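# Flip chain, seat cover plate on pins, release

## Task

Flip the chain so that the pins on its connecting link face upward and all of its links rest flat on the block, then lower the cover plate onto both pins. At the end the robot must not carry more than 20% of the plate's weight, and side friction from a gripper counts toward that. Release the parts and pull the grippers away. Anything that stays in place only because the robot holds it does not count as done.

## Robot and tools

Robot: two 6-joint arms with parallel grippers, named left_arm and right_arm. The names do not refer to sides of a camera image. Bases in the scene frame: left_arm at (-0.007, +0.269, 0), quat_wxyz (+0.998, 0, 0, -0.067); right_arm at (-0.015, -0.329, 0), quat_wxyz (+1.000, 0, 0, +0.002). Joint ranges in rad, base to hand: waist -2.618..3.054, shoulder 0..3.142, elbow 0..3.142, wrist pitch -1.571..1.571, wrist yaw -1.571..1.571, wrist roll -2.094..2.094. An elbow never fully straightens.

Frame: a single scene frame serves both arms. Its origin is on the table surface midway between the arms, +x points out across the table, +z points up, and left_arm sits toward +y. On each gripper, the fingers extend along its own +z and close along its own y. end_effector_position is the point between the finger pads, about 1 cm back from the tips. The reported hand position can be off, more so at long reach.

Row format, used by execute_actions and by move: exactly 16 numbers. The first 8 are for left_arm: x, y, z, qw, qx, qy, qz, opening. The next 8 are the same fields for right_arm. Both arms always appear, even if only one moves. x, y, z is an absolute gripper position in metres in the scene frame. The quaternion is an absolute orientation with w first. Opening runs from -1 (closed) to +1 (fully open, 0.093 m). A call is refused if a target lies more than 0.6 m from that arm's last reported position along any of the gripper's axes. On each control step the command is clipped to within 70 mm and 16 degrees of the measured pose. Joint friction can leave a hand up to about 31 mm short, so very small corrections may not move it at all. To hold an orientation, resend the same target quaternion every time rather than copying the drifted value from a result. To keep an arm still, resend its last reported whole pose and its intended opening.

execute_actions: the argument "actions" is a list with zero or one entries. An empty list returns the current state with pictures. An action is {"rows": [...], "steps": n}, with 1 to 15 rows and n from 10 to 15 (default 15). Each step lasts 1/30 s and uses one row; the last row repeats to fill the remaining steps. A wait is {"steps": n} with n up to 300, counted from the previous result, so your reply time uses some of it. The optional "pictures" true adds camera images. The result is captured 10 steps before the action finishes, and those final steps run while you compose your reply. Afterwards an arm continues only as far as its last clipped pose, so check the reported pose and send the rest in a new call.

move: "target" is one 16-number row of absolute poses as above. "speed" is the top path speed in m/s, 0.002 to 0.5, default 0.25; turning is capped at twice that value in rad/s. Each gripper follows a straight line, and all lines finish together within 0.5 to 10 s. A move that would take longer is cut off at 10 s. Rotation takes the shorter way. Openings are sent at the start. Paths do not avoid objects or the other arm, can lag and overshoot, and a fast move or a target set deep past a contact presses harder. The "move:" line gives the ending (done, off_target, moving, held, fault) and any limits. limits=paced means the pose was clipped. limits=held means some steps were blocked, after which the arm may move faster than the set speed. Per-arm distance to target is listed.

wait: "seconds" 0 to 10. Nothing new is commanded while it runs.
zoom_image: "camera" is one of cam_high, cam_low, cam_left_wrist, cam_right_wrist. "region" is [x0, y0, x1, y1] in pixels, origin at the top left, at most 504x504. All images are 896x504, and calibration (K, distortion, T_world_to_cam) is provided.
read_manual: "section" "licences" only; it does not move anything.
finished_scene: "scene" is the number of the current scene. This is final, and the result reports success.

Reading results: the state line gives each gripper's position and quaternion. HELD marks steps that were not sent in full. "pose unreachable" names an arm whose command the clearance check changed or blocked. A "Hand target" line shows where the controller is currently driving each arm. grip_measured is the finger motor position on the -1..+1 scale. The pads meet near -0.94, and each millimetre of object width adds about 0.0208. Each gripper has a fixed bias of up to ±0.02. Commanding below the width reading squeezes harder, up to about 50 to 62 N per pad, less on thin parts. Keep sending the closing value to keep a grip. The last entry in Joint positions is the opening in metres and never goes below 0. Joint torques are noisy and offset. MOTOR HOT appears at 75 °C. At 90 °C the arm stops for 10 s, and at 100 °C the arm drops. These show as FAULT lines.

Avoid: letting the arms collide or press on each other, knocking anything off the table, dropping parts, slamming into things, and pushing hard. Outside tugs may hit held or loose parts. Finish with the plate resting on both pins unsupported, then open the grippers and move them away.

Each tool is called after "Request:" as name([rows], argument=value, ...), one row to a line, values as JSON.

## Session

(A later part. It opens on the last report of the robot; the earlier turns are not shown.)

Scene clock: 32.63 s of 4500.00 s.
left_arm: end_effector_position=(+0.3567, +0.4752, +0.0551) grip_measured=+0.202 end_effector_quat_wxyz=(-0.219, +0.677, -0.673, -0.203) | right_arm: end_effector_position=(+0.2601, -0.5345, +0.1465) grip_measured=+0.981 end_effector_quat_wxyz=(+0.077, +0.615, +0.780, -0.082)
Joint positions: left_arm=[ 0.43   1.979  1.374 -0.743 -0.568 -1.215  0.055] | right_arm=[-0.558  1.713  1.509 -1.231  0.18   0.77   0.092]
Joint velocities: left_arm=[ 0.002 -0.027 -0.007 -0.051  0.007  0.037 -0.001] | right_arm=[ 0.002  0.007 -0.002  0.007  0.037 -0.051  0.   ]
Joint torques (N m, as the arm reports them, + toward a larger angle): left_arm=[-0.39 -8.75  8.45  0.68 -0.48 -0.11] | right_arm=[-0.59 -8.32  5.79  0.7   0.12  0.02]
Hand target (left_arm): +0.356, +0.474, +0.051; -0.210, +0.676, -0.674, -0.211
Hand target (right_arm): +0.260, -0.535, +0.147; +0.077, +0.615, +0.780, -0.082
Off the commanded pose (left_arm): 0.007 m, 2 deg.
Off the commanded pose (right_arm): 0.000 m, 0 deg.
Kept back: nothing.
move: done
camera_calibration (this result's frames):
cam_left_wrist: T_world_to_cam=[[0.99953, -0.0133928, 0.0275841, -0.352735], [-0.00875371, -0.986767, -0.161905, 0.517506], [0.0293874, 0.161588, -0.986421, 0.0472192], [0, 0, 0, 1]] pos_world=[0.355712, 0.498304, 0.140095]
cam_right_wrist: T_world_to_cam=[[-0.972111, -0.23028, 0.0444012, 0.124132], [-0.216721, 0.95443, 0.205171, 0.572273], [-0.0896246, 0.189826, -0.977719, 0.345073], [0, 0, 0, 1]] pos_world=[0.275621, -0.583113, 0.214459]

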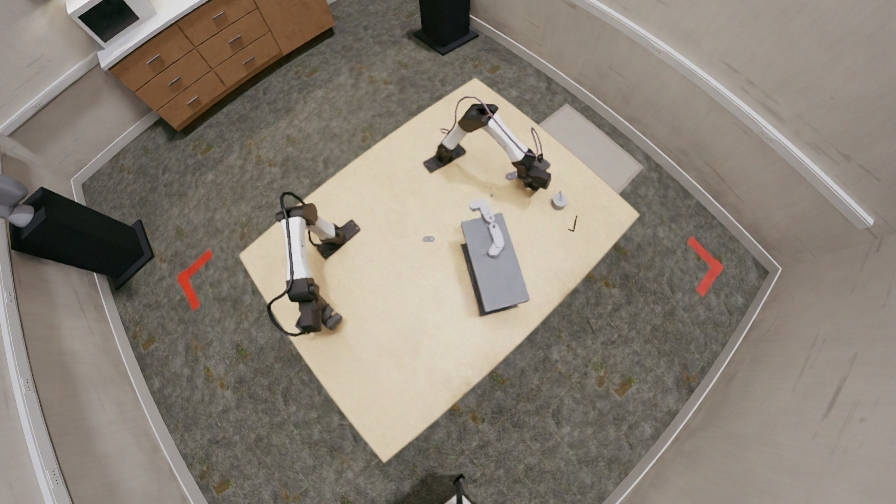

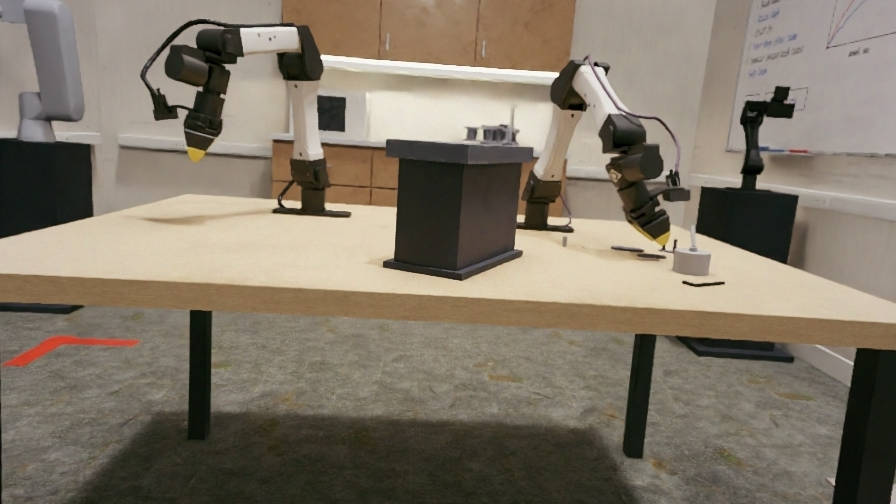

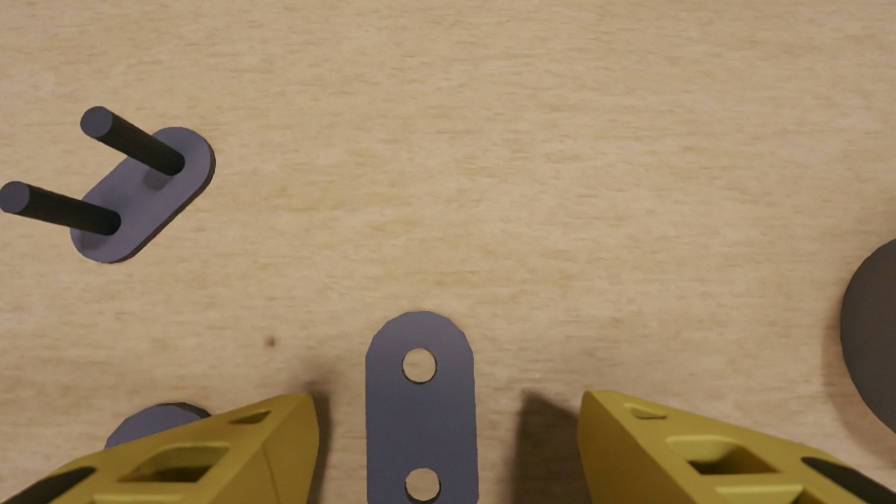

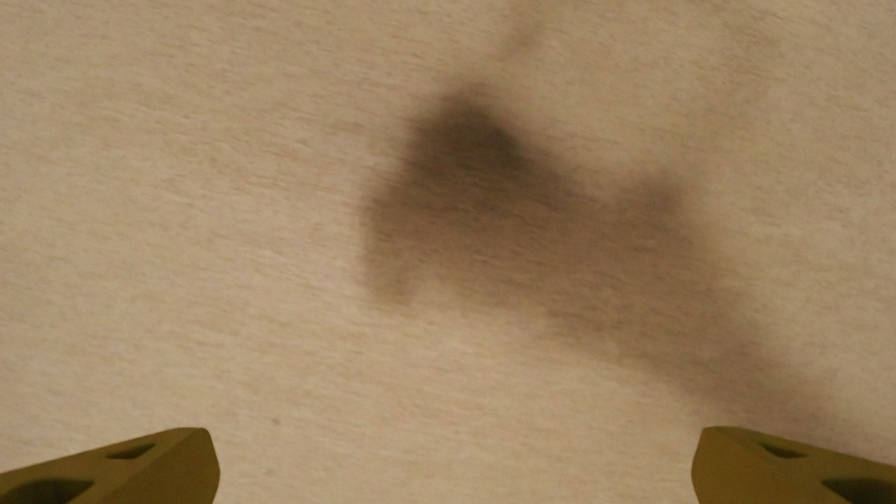

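Request:
move(target=[0.347,0.468,0.01,0.21,-0.682,0.667,0.215,0.2,0.2601,-0.5345,0.1465,0.077,0.615,0.78,-0.082,1], speed=0.04)

Request:
move(target=[0.347,0.468,0.01,0.21,-0.682,0.667,0.215,-0.52,0.2601,-0.5345,0.1465,0.077,0.615,0.78,-0.082,1], speed=0.04)

Request:
move(target=[0.33,0.36,0.33,0.291,-0.247,0.921,0.078,-0.52,0.2601,-0.5345,0.1465,0.077,0.615,0.78,-0.082,1])

Request:
move(target=[0.39,0.13,0.33,0.292,0.231,0.925,-0.073,-0.52,0.2601,-0.5345,0.1465,0.077,0.615,0.78,-0.082,1])

Scene clock: 34.43 s of 4500.00 s.
left_arm: end_effector_position=(+0.3510, +0.4711, +0.0247) grip_measured=+0.202 end_effector_quat_wxyz=(-0.217, +0.683, -0.666, -0.209) | right_arm: end_effector_position=(+0.2601, -0.5345, +0.1465) grip_measured=+0.981 end_effector_quat_wxyz=(+0.077, +0.615, +0.780, -0.082)
Joint positions: left_arm=[ 0.419  2.019  1.299 -0.653 -0.583 -1.251  0.055] | right_arm=[-0.558  1.713  1.509 -1.231  0.18   0.77   0.092]
Joint velocities: left_arm=[-0.007  0.002  0.007  0.007  0.037 -0.051 -0.   ] | right_arm=[-0.007 -0.002 -0.007 -0.037 -0.066  0.007 -0.   ]
Joint torques (N m, as the arm reports them, + toward a larger angle): left_arm=[-0.57 -8.29  4.94  1.19 -0.46 -0.12] | right_arm=[-0.53 -8.35  5.84  0.71  0.12  0.03]
Hand target (left_arm): +0.348, +0.468, +0.010; -0.210, +0.682, -0.667, -0.215
Hand target (right_arm): +0.260, -0.535, +0.147; +0.077, +0.615, +0.780, -0.082
Off the commanded pose (left_arm): 0.016 m, 1 deg.
Off the commanded pose (right_arm): 0.000 m, 0 deg.
Kept back: nothing.
move: off_target (left_arm)
camera_calibration (this result's frames):
cam_left_wrist: T_world_to_cam=[[0.999738, 0.00821033, 0.021343, -0.356405], [0.0116857, -0.985684, -0.1682, 0.500991], [0.0196565, 0.168405, -0.985522, 0.0182047], [0, 0, 0, 1]] pos_world=[0.3501, 0.493679, 0.109815]
cam_right_wrist: T_world_to_cam=[[-0.972111, -0.23028, 0.0444012, 0.124132], [-0.216721, 0.95443, 0.205171, 0.572273], [-0.0896246, 0.189826, -0.977719, 0.345073], [0, 0, 0, 1]] pos_world=[0.275621, -0.583113, 0.214459]

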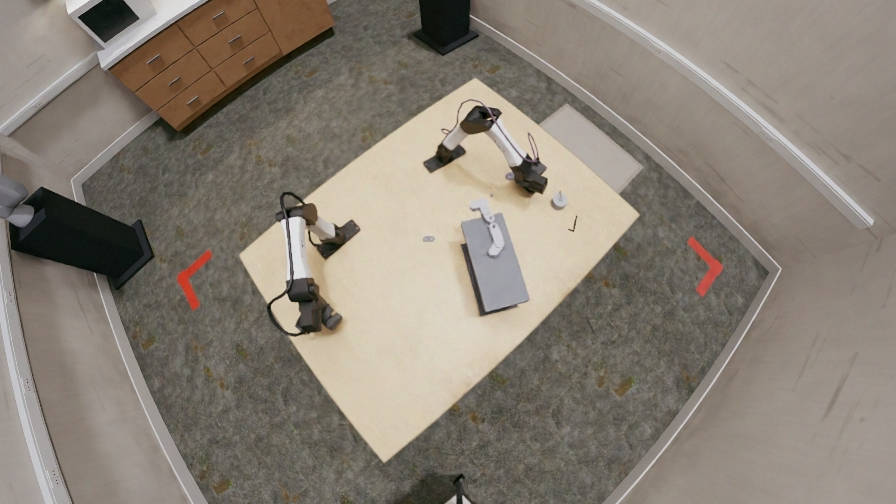

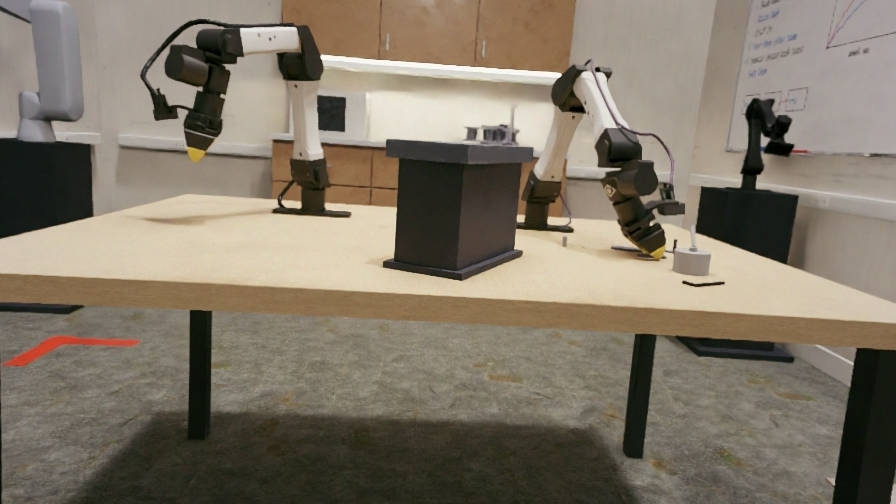

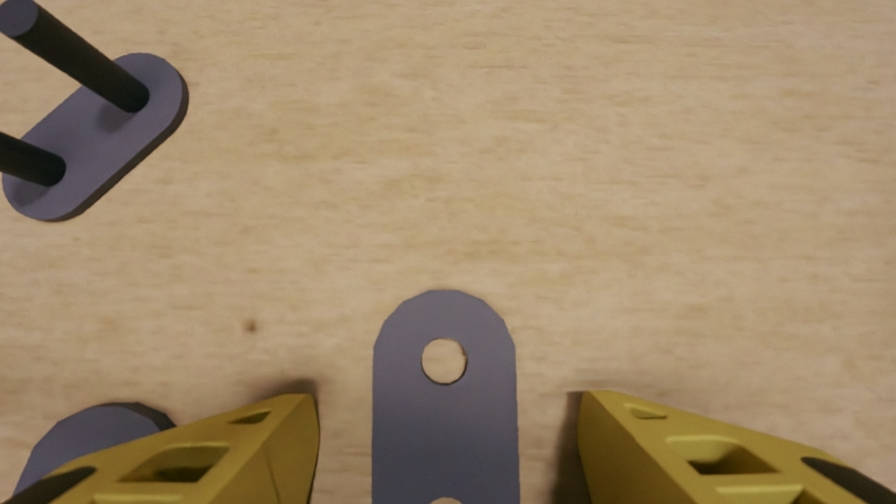

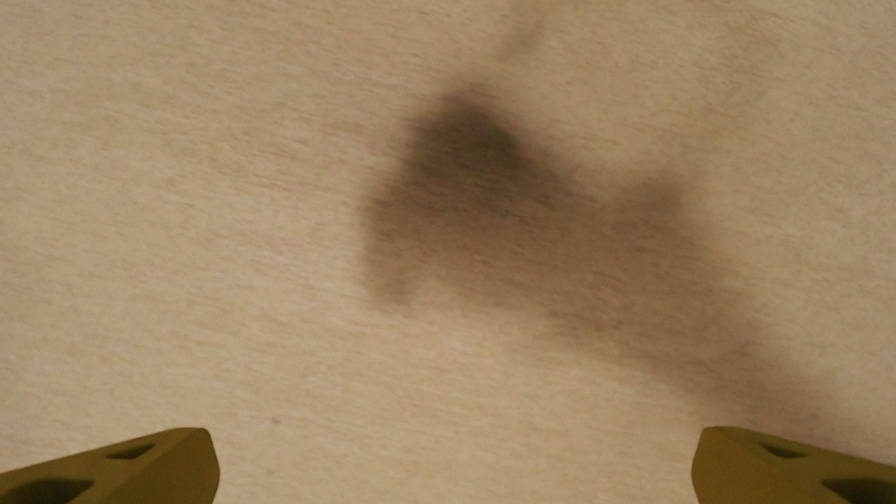

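Scene clock: 35.13 s of 4500.00 s.
left_arm: end_effector_position=(+0.3527, +0.4716, +0.0250) grip_measured=-0.500 end_effector_quat_wxyz=(-0.220, +0.683, -0.664, -0.207) | right_arm: end_effector_position=(+0.2601, -0.5345, +0.1465) grip_measured=+0.981 end_effector_quat_wxyz=(+0.077, +0.615, +0.780, -0.082)
Joint positions: left_arm=[ 0.419  2.019  1.299 -0.645 -0.583 -1.251  0.021] | right_arm=[-0.558  1.713  1.509 -1.231  0.18   0.77   0.092]
Joint velocities: left_arm=[-0.012  0.007 -0.017  0.037 -0.022 -0.007  0.   ] | right_arm=[-0.017  0.007 -0.007  0.022  0.081  0.007  0.001]
Joint torques (N m, as the arm reports them, + toward a larger angle): left_arm=[-0.61 -8.57  4.79  1.11 -0.44 -0.16] | right_arm=[-0.59 -8.35  5.86  0.7   0.11  0.01]
Hand target (left_arm): +0.347, +0.468, +0.010; -0.210, +0.682, -0.667, -0.215
Hand target (right_arm): +0.260, -0.535, +0.147; +0.077, +0.615, +0.780, -0.082
Off the commanded pose (left_arm): 0.016 m, 1 deg.
Off the commanded pose (right_arm): 0.000 m, 0 deg.
Kept back: nothing.
move: off_target (left_arm)
camera_calibration (this result's frames):
cam_left_wrist: T_world_to_cam=[[0.999536, 0.00846514, 0.0292644, -0.358279], [0.0133313, -0.985298, -0.170325, 0.500789], [0.0273923, 0.170636, -0.984953, 0.0146396], [0, 0, 0, 1]] pos_world=[0.351035, 0.493962, 0.110201]
cam_right_wrist: T_world_to_cam=[[-0.972111, -0.23028, 0.0444012, 0.124132], [-0.216721, 0.95443, 0.205171, 0.572273], [-0.0896246, 0.189826, -0.977719, 0.345073], [0, 0, 0, 1]] pos_world=[0.275621, -0.583113, 0.214459]

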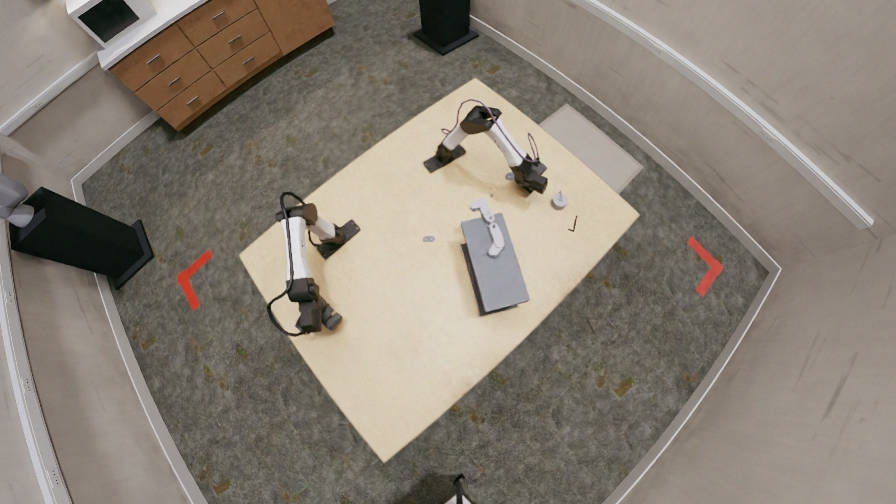

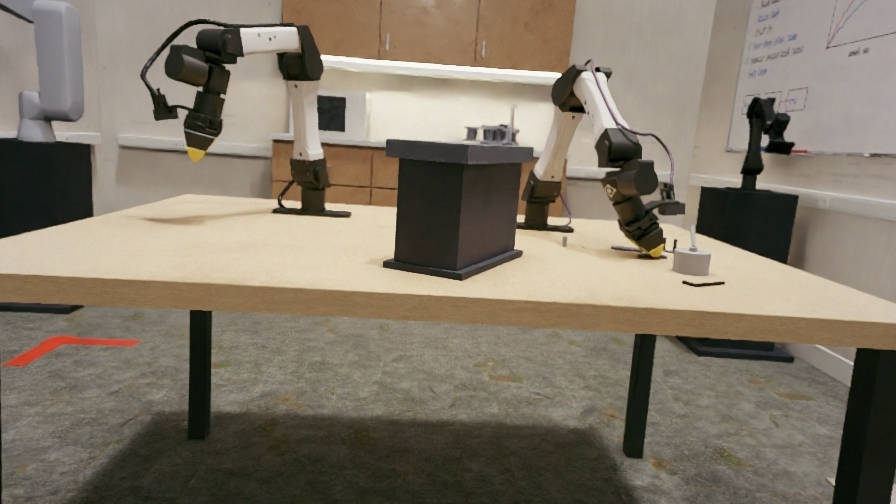

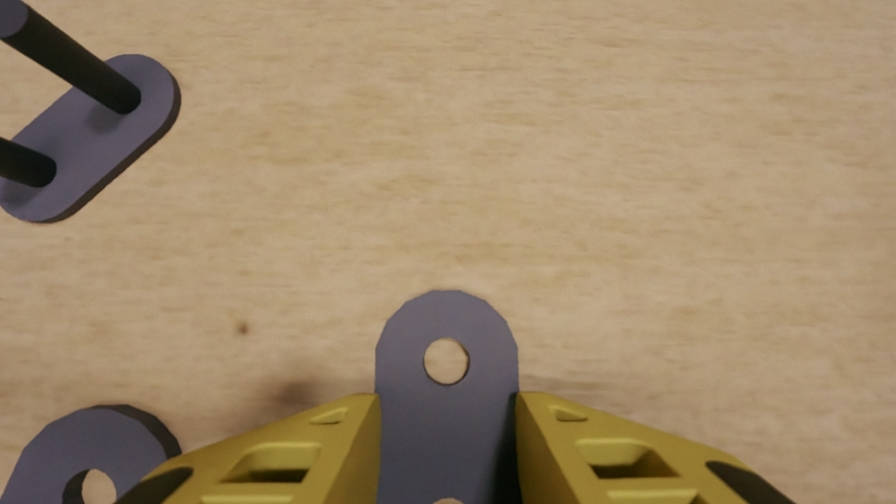

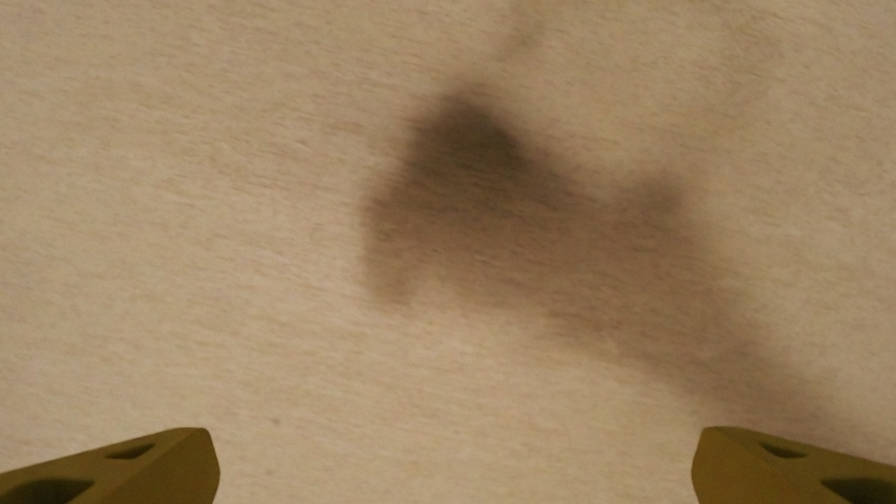

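Scene clock: 38.00 s of 4500.00 s.
left_arm: end_effector_position=(+0.3220, +0.3624, +0.3329) grip_measured=-0.500 end_effector_quat_wxyz=(+0.303, -0.258, +0.914, +0.082) | right_arm: end_effector_position=(+0.2601, -0.5345, +0.1465) grip_measured=+0.981 end_effector_quat_wxyz=(+0.077, +0.615, +0.780, -0.082)
Joint positions: left_arm=[ 0.303  1.506  1.912 -1.371 -0.217 -0.313  0.021] | right_arm=[-0.558  1.713  1.509 -1.231  0.18   0.77   0.092]
Joint velocities: left_arm=[-0.012  0.007  0.017  0.007 -0.037 -0.007 -0.   ] | right_arm=[ 0.002 -0.022 -0.002 -0.007 -0.051  0.022 -0.   ]
Joint torques (N m, as the arm reports them, + toward a larger angle): left_arm=[-0.61 -4.5   8.15  1.63 -0.04  0.05] | right_arm=[-0.64 -8.31  5.81  0.71  0.12  0.02]
Hand target (left_arm): +0.324, +0.358, +0.329; +0.293, -0.248, +0.920, +0.078
Hand target (right_arm): +0.260, -0.535, +0.147; +0.077, +0.615, +0.780, -0.082
Off the commanded pose (left_arm): 0.009 m, 2 deg.
Off the commanded pose (right_arm): 0.000 m, 0 deg.
Kept back: nothing.
move: done
camera_calibration (this result's frames):
cam_left_wrist: T_world_to_cam=[[0.510977, -0.859526, 0.0108168, 0.142255], [-0.84194, -0.50298, -0.195317, 0.554976], [0.17332, 0.0906953, -0.980681, 0.317915], [0, 0, 0, 1]] pos_world=[0.339466, 0.37258, 0.418631]
cam_right_wrist: T_world_to_cam=[[-0.972111, -0.23028, 0.0444012, 0.124132], [-0.216721, 0.95443, 0.205171, 0.572273], [-0.0896246, 0.189826, -0.977719, 0.345073], [0, 0, 0, 1]] pos_world=[0.275621, -0.583113, 0.214459]

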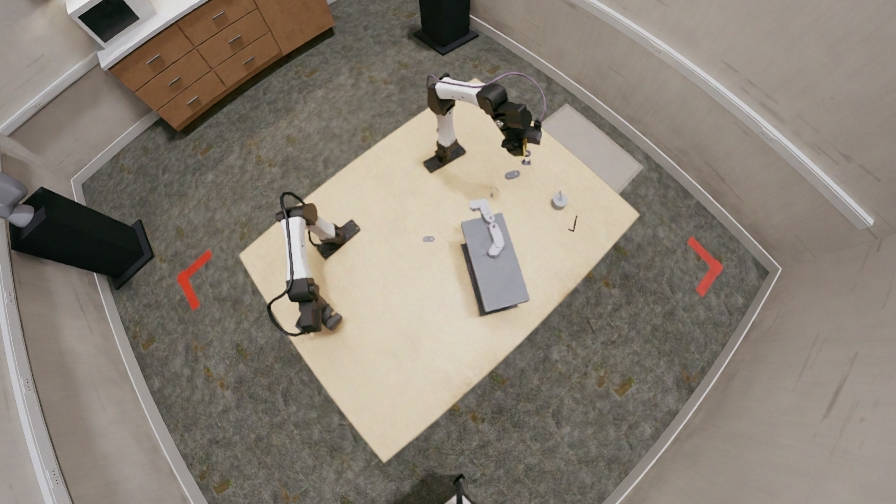

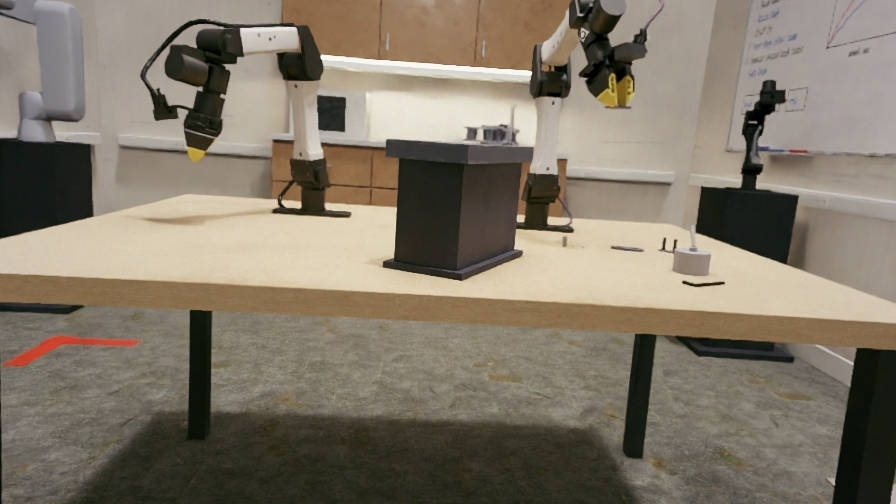

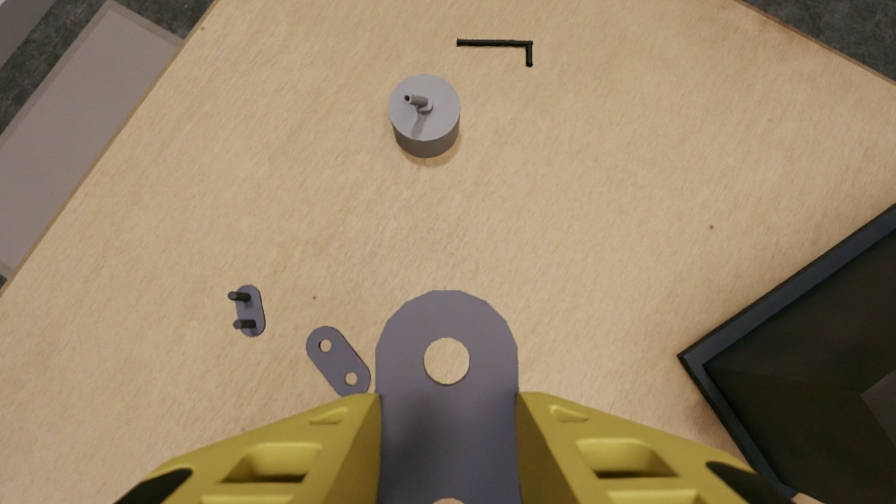

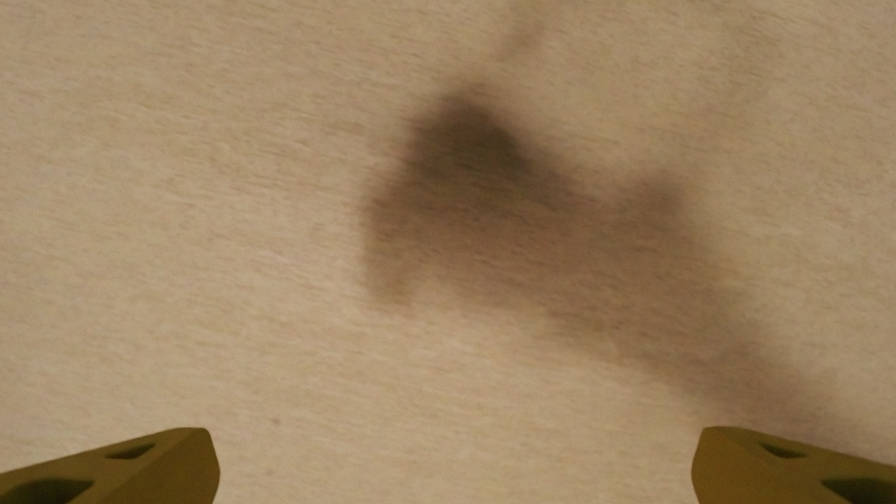

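Scene clock: 40.90 s of 4500.00 s.
left_arm: end_effector_position=(+0.3914, +0.1362, +0.3260) grip_measured=-0.501 end_effector_quat_wxyz=(+0.286, +0.222, +0.929, -0.073) | right_arm: end_effector_position=(+0.2601, -0.5345, +0.1465) grip_measured=+0.981 end_effector_quat_wxyz=(+0.077, +0.615, +0.780, -0.082)
Joint positions: left_arm=[-0.142  1.836  2.275 -1.42   0.117  0.157  0.021] | right_arm=[-0.558  1.713  1.509 -1.231  0.18   0.77   0.092]
Joint velocities: left_arm=[-0.022  0.002 -0.012  0.007  0.022  0.007 -0.002] | right_arm=[-0.027 -0.027  0.007 -0.037 -0.022 -0.007 -0.   ]
Joint torques (N m, as the arm reports them, + toward a larger angle): left_arm=[-0.5  -8.64  7.77  1.99  0.11  0.08] | right_arm=[-0.62 -8.36  5.86  0.69  0.11  0.02]
Hand target (left_arm): +0.393, +0.132, +0.331; +0.296, +0.229, +0.924, -0.078
Hand target (right_arm): +0.260, -0.535, +0.147; +0.077, +0.615, +0.780, -0.082
Off the commanded pose (left_arm): 0.008 m, 1 deg.
Off the commanded pose (right_arm): 0.000 m, 0 deg.
Kept back: nothing.
move: done
camera_calibration (this result's frames):
cam_left_wrist: T_world_to_cam=[[-0.464178, -0.885646, 0.0130588, 0.297006], [-0.875823, 0.456729, -0.155988, 0.367959], [0.132186, -0.0838434, -0.987673, 0.361836], [0, 0, 0, 1]] pos_world=[0.412301, 0.125322, 0.410894]
cam_right_wrist: T_world_to_cam=[[-0.972111, -0.23028, 0.0444012, 0.124132], [-0.216721, 0.95443, 0.205171, 0.572273], [-0.0896246, 0.189826, -0.977719, 0.345073], [0, 0, 0, 1]] pos_world=[0.275621, -0.583113, 0.214459]

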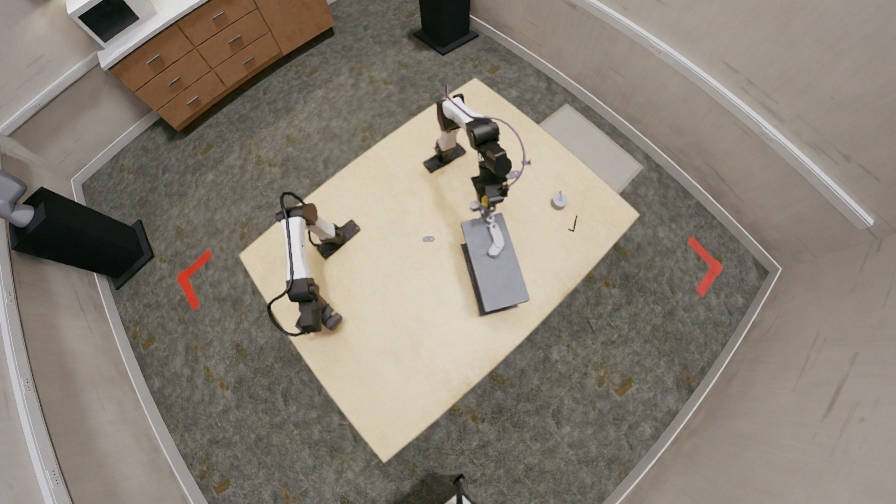

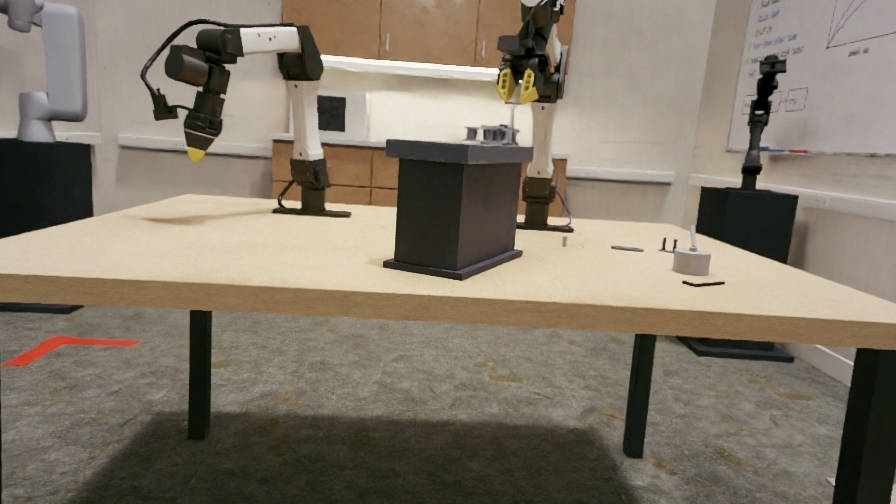

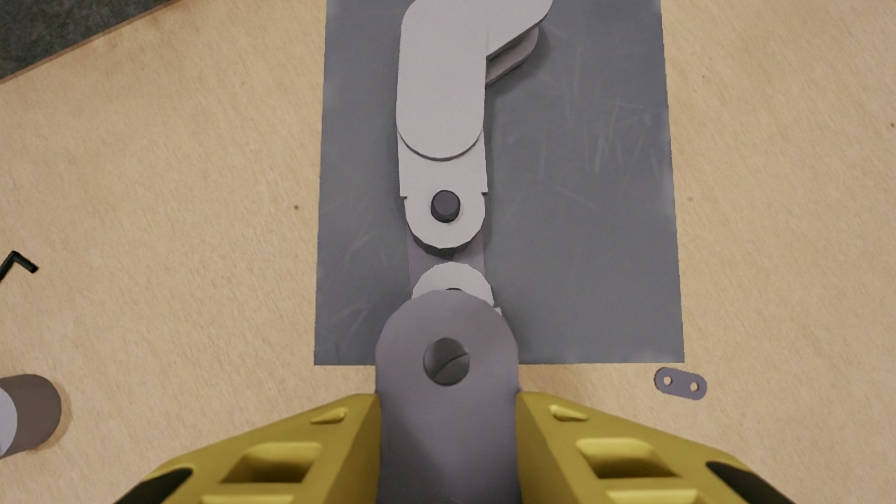

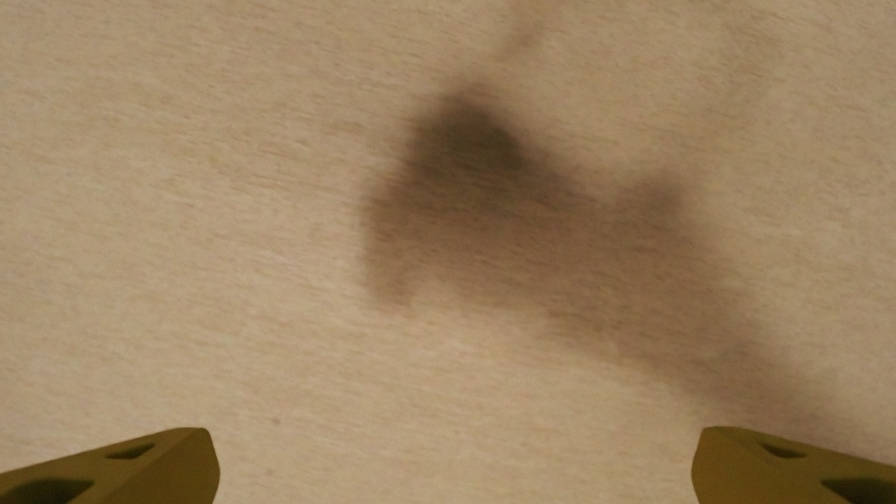

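Request:
move(target=[0.429,0.111,0.297,0.295,0.182,0.936,-0.057,-0.52,0.2601,-0.5345,0.1465,0.077,0.615,0.78,-0.082,1], speed=0.06)

Scene clock: 42.47 s of 4500.00 s.
left_arm: end_effector_position=(+0.4240, +0.1145, +0.3071) grip_measured=-0.501 end_effector_quat_wxyz=(+0.299, +0.186, +0.934, -0.062) | right_arm: end_effector_position=(+0.2601, -0.5345, +0.1465) grip_measured=+0.981 end_effector_quat_wxyz=(+0.077, +0.615, +0.780, -0.082)
Joint positions: left_arm=[-0.196  1.915  2.275 -1.311  0.04   0.05   0.021] | right_arm=[-0.558  1.713  1.509 -1.231  0.18   0.77   0.092]
Joint velocities: left_arm=[-0.012 -0.017 -0.002 -0.022 -0.022 -0.022 -0.   ] | right_arm=[ 0.012 -0.002  0.002 -0.051 -0.022 -0.037  0.001]
Joint torques (N m, as the arm reports them, + toward a larger angle): left_arm=[-0.56 -8.57  6.35  2.11 -0.16 -0.18] | right_arm=[-0.59 -8.3   5.81  0.7   0.12  0.01]
Hand target (left_arm): +0.430, +0.111, +0.298; +0.295, +0.182, +0.936, -0.058
Hand target (right_arm): +0.260, -0.535, +0.147; +0.077, +0.615, +0.780, -0.082
Off the commanded pose (left_arm): 0.012 m, 1 deg.
Off the commanded pose (right_arm): 0.000 m, 0 deg.
Kept back: nothing.
move: off_target (left_arm)
camera_calibration (this result's frames):
cam_left_wrist: T_world_to_cam=[[-0.39418, -0.919, 0.00785045, 0.268905], [-0.905104, 0.38671, -0.176756, 0.430294], [0.159403, -0.0767792, -0.984223, 0.323591], [0, 0, 0, 1]] pos_world=[0.443876, 0.105569, 0.392432]
cam_right_wrist: T_world_to_cam=[[-0.972111, -0.23028, 0.0444012, 0.124132], [-0.216721, 0.95443, 0.205171, 0.572273], [-0.0896246, 0.189826, -0.977719, 0.345073], [0, 0, 0, 1]] pos_world=[0.275621, -0.583113, 0.214459]

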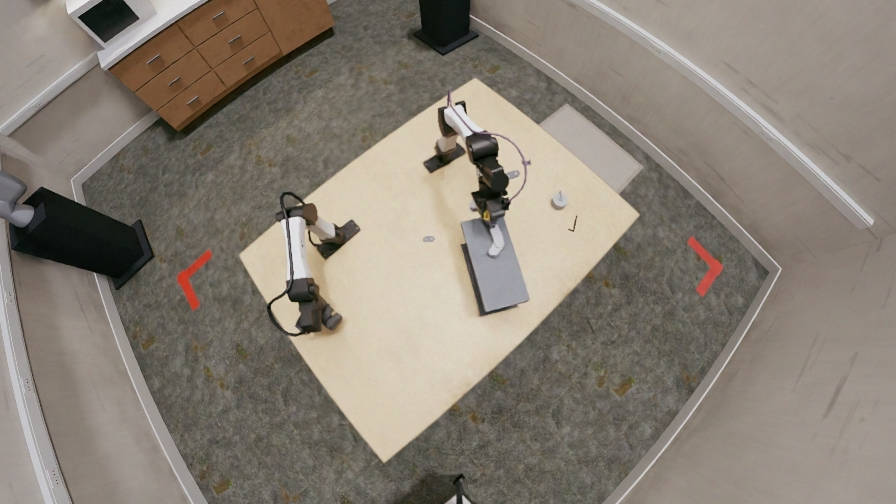

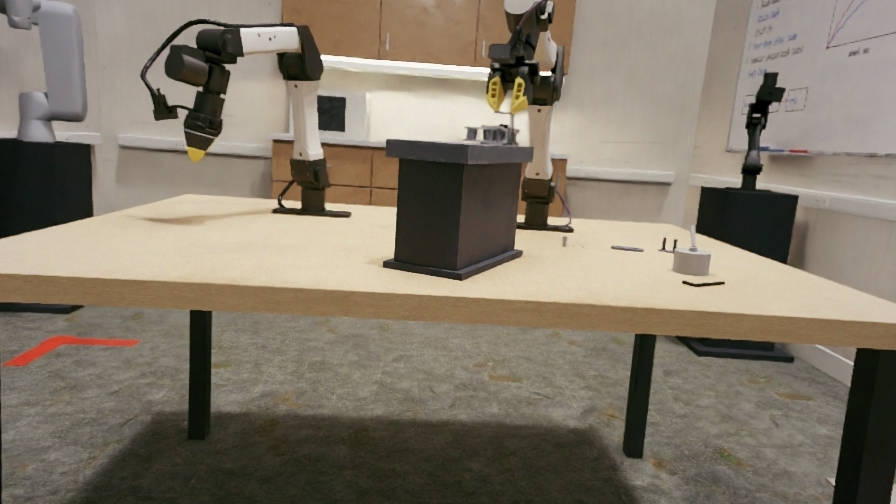

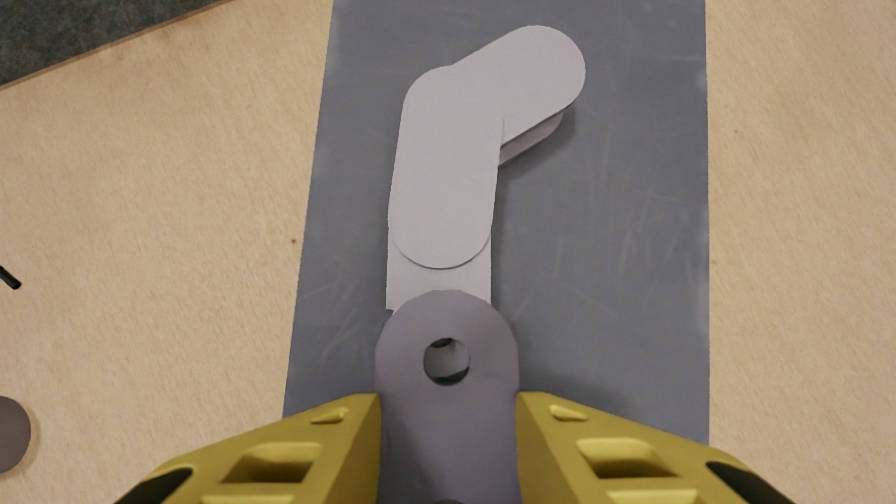

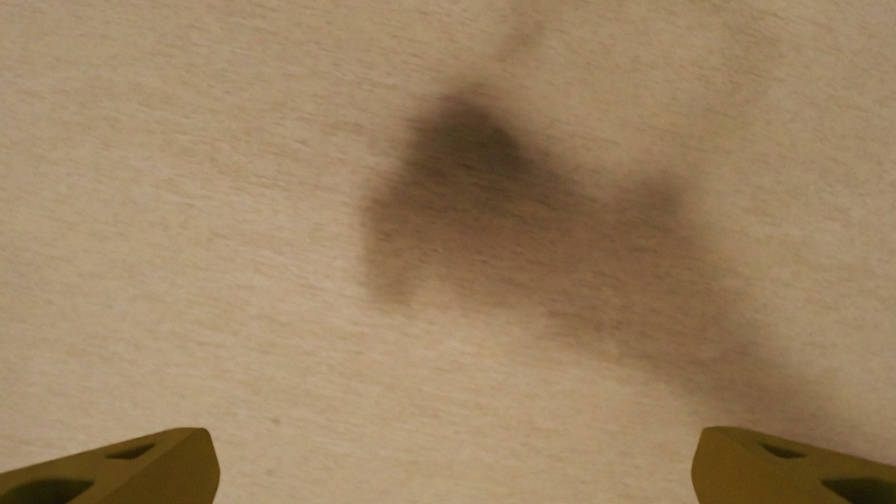

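Goal measured ≈(0.431,0.1135).

Request:
move(target=[0.435,0.113,0.285,0.295,0.182,0.936,-0.057,-0.52,0.2601,-0.5345,0.1465,0.077,0.615,0.78,-0.082,1], speed=0.03)

Scene clock: 43.80 s of 4500.00 s.
left_arm: end_effector_position=(+0.4314, +0.1122, +0.2905) grip_measured=-0.501 end_effector_quat_wxyz=(+0.295, +0.185, +0.936, -0.061) | right_arm: end_effector_position=(+0.2601, -0.5345, +0.1465) grip_measured=+0.981 end_effector_quat_wxyz=(+0.077, +0.615, +0.780, -0.082)
Joint positions: left_arm=[-0.196  1.915  2.203 -1.249  0.039  0.048  0.021] | right_arm=[-0.558  1.713  1.509 -1.231  0.18   0.77   0.092]
Joint velocities: left_arm=[-0.022  0.007 -0.007 -0.022  0.022 -0.007  0.   ] | right_arm=[ 0.012 -0.002  0.017  0.022 -0.007 -0.066  0.001]
Joint torques (N m, as the arm reports them, + toward a larger angle): left_arm=[-0.03 -9.6   5.91  2.12 -0.06 -0.05] | right_arm=[-0.56 -8.37  5.83  0.69  0.1   0.01]
Hand target (left_arm): +0.435, +0.113, +0.285; +0.295, +0.182, +0.936, -0.057
Hand target (right_arm): +0.260, -0.535, +0.147; +0.077, +0.615, +0.780, -0.082
Off the commanded pose (left_arm): 0.007 m, 1 deg.
Off the commanded pose (right_arm): 0.000 m, 0 deg.
Kept back: nothing.
move: done
camera_calibration (this result's frames):
cam_left_wrist: T_world_to_cam=[[-0.392354, -0.919775, 0.00850753, 0.268921], [-0.907398, 0.385527, -0.167323, 0.433364], [0.150619, -0.0733695, -0.985865, 0.30975], [0, 0, 0, 1]] pos_world=[0.452092, 0.103, 0.375595]
cam_right_wrist: T_world_to_cam=[[-0.972111, -0.23028, 0.0444012, 0.124132], [-0.216721, 0.95443, 0.205171, 0.572273], [-0.0896246, 0.189826, -0.977719, 0.345073], [0, 0, 0, 1]] pos_world=[0.275621, -0.583113, 0.214459]

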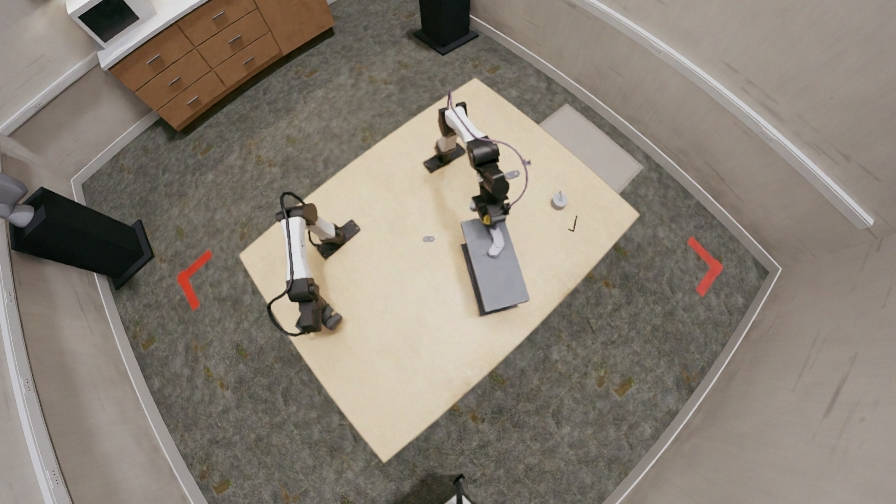

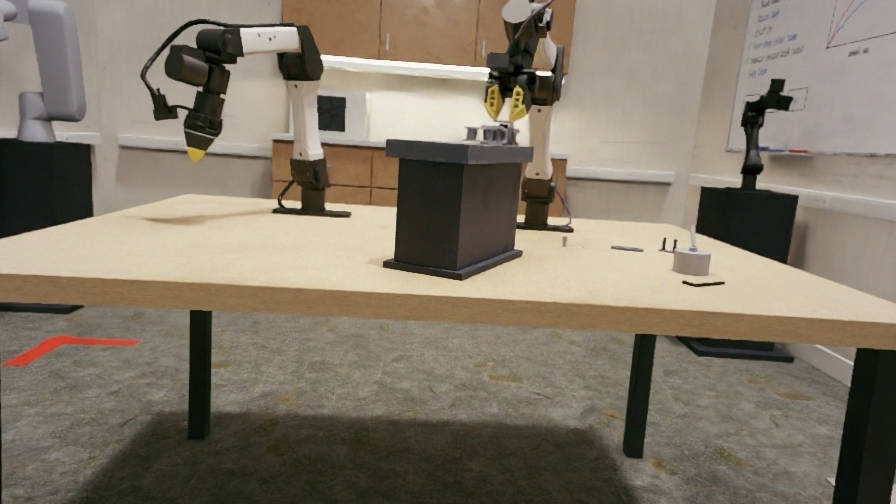

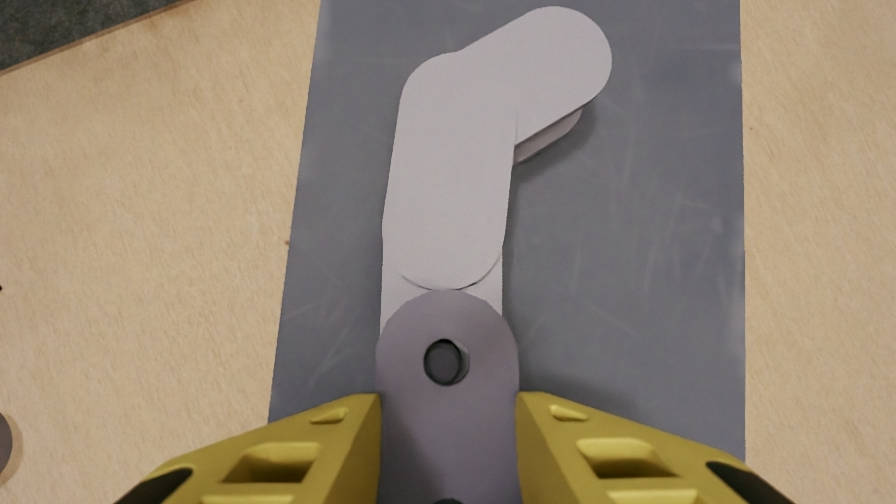

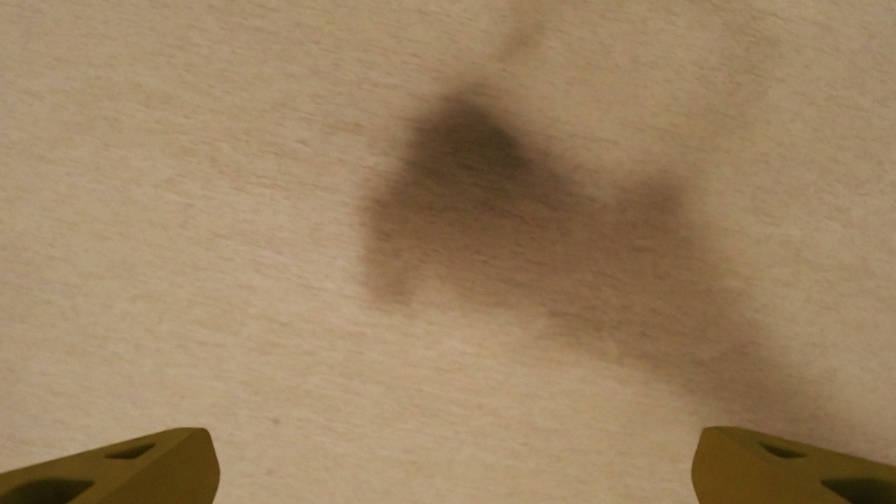

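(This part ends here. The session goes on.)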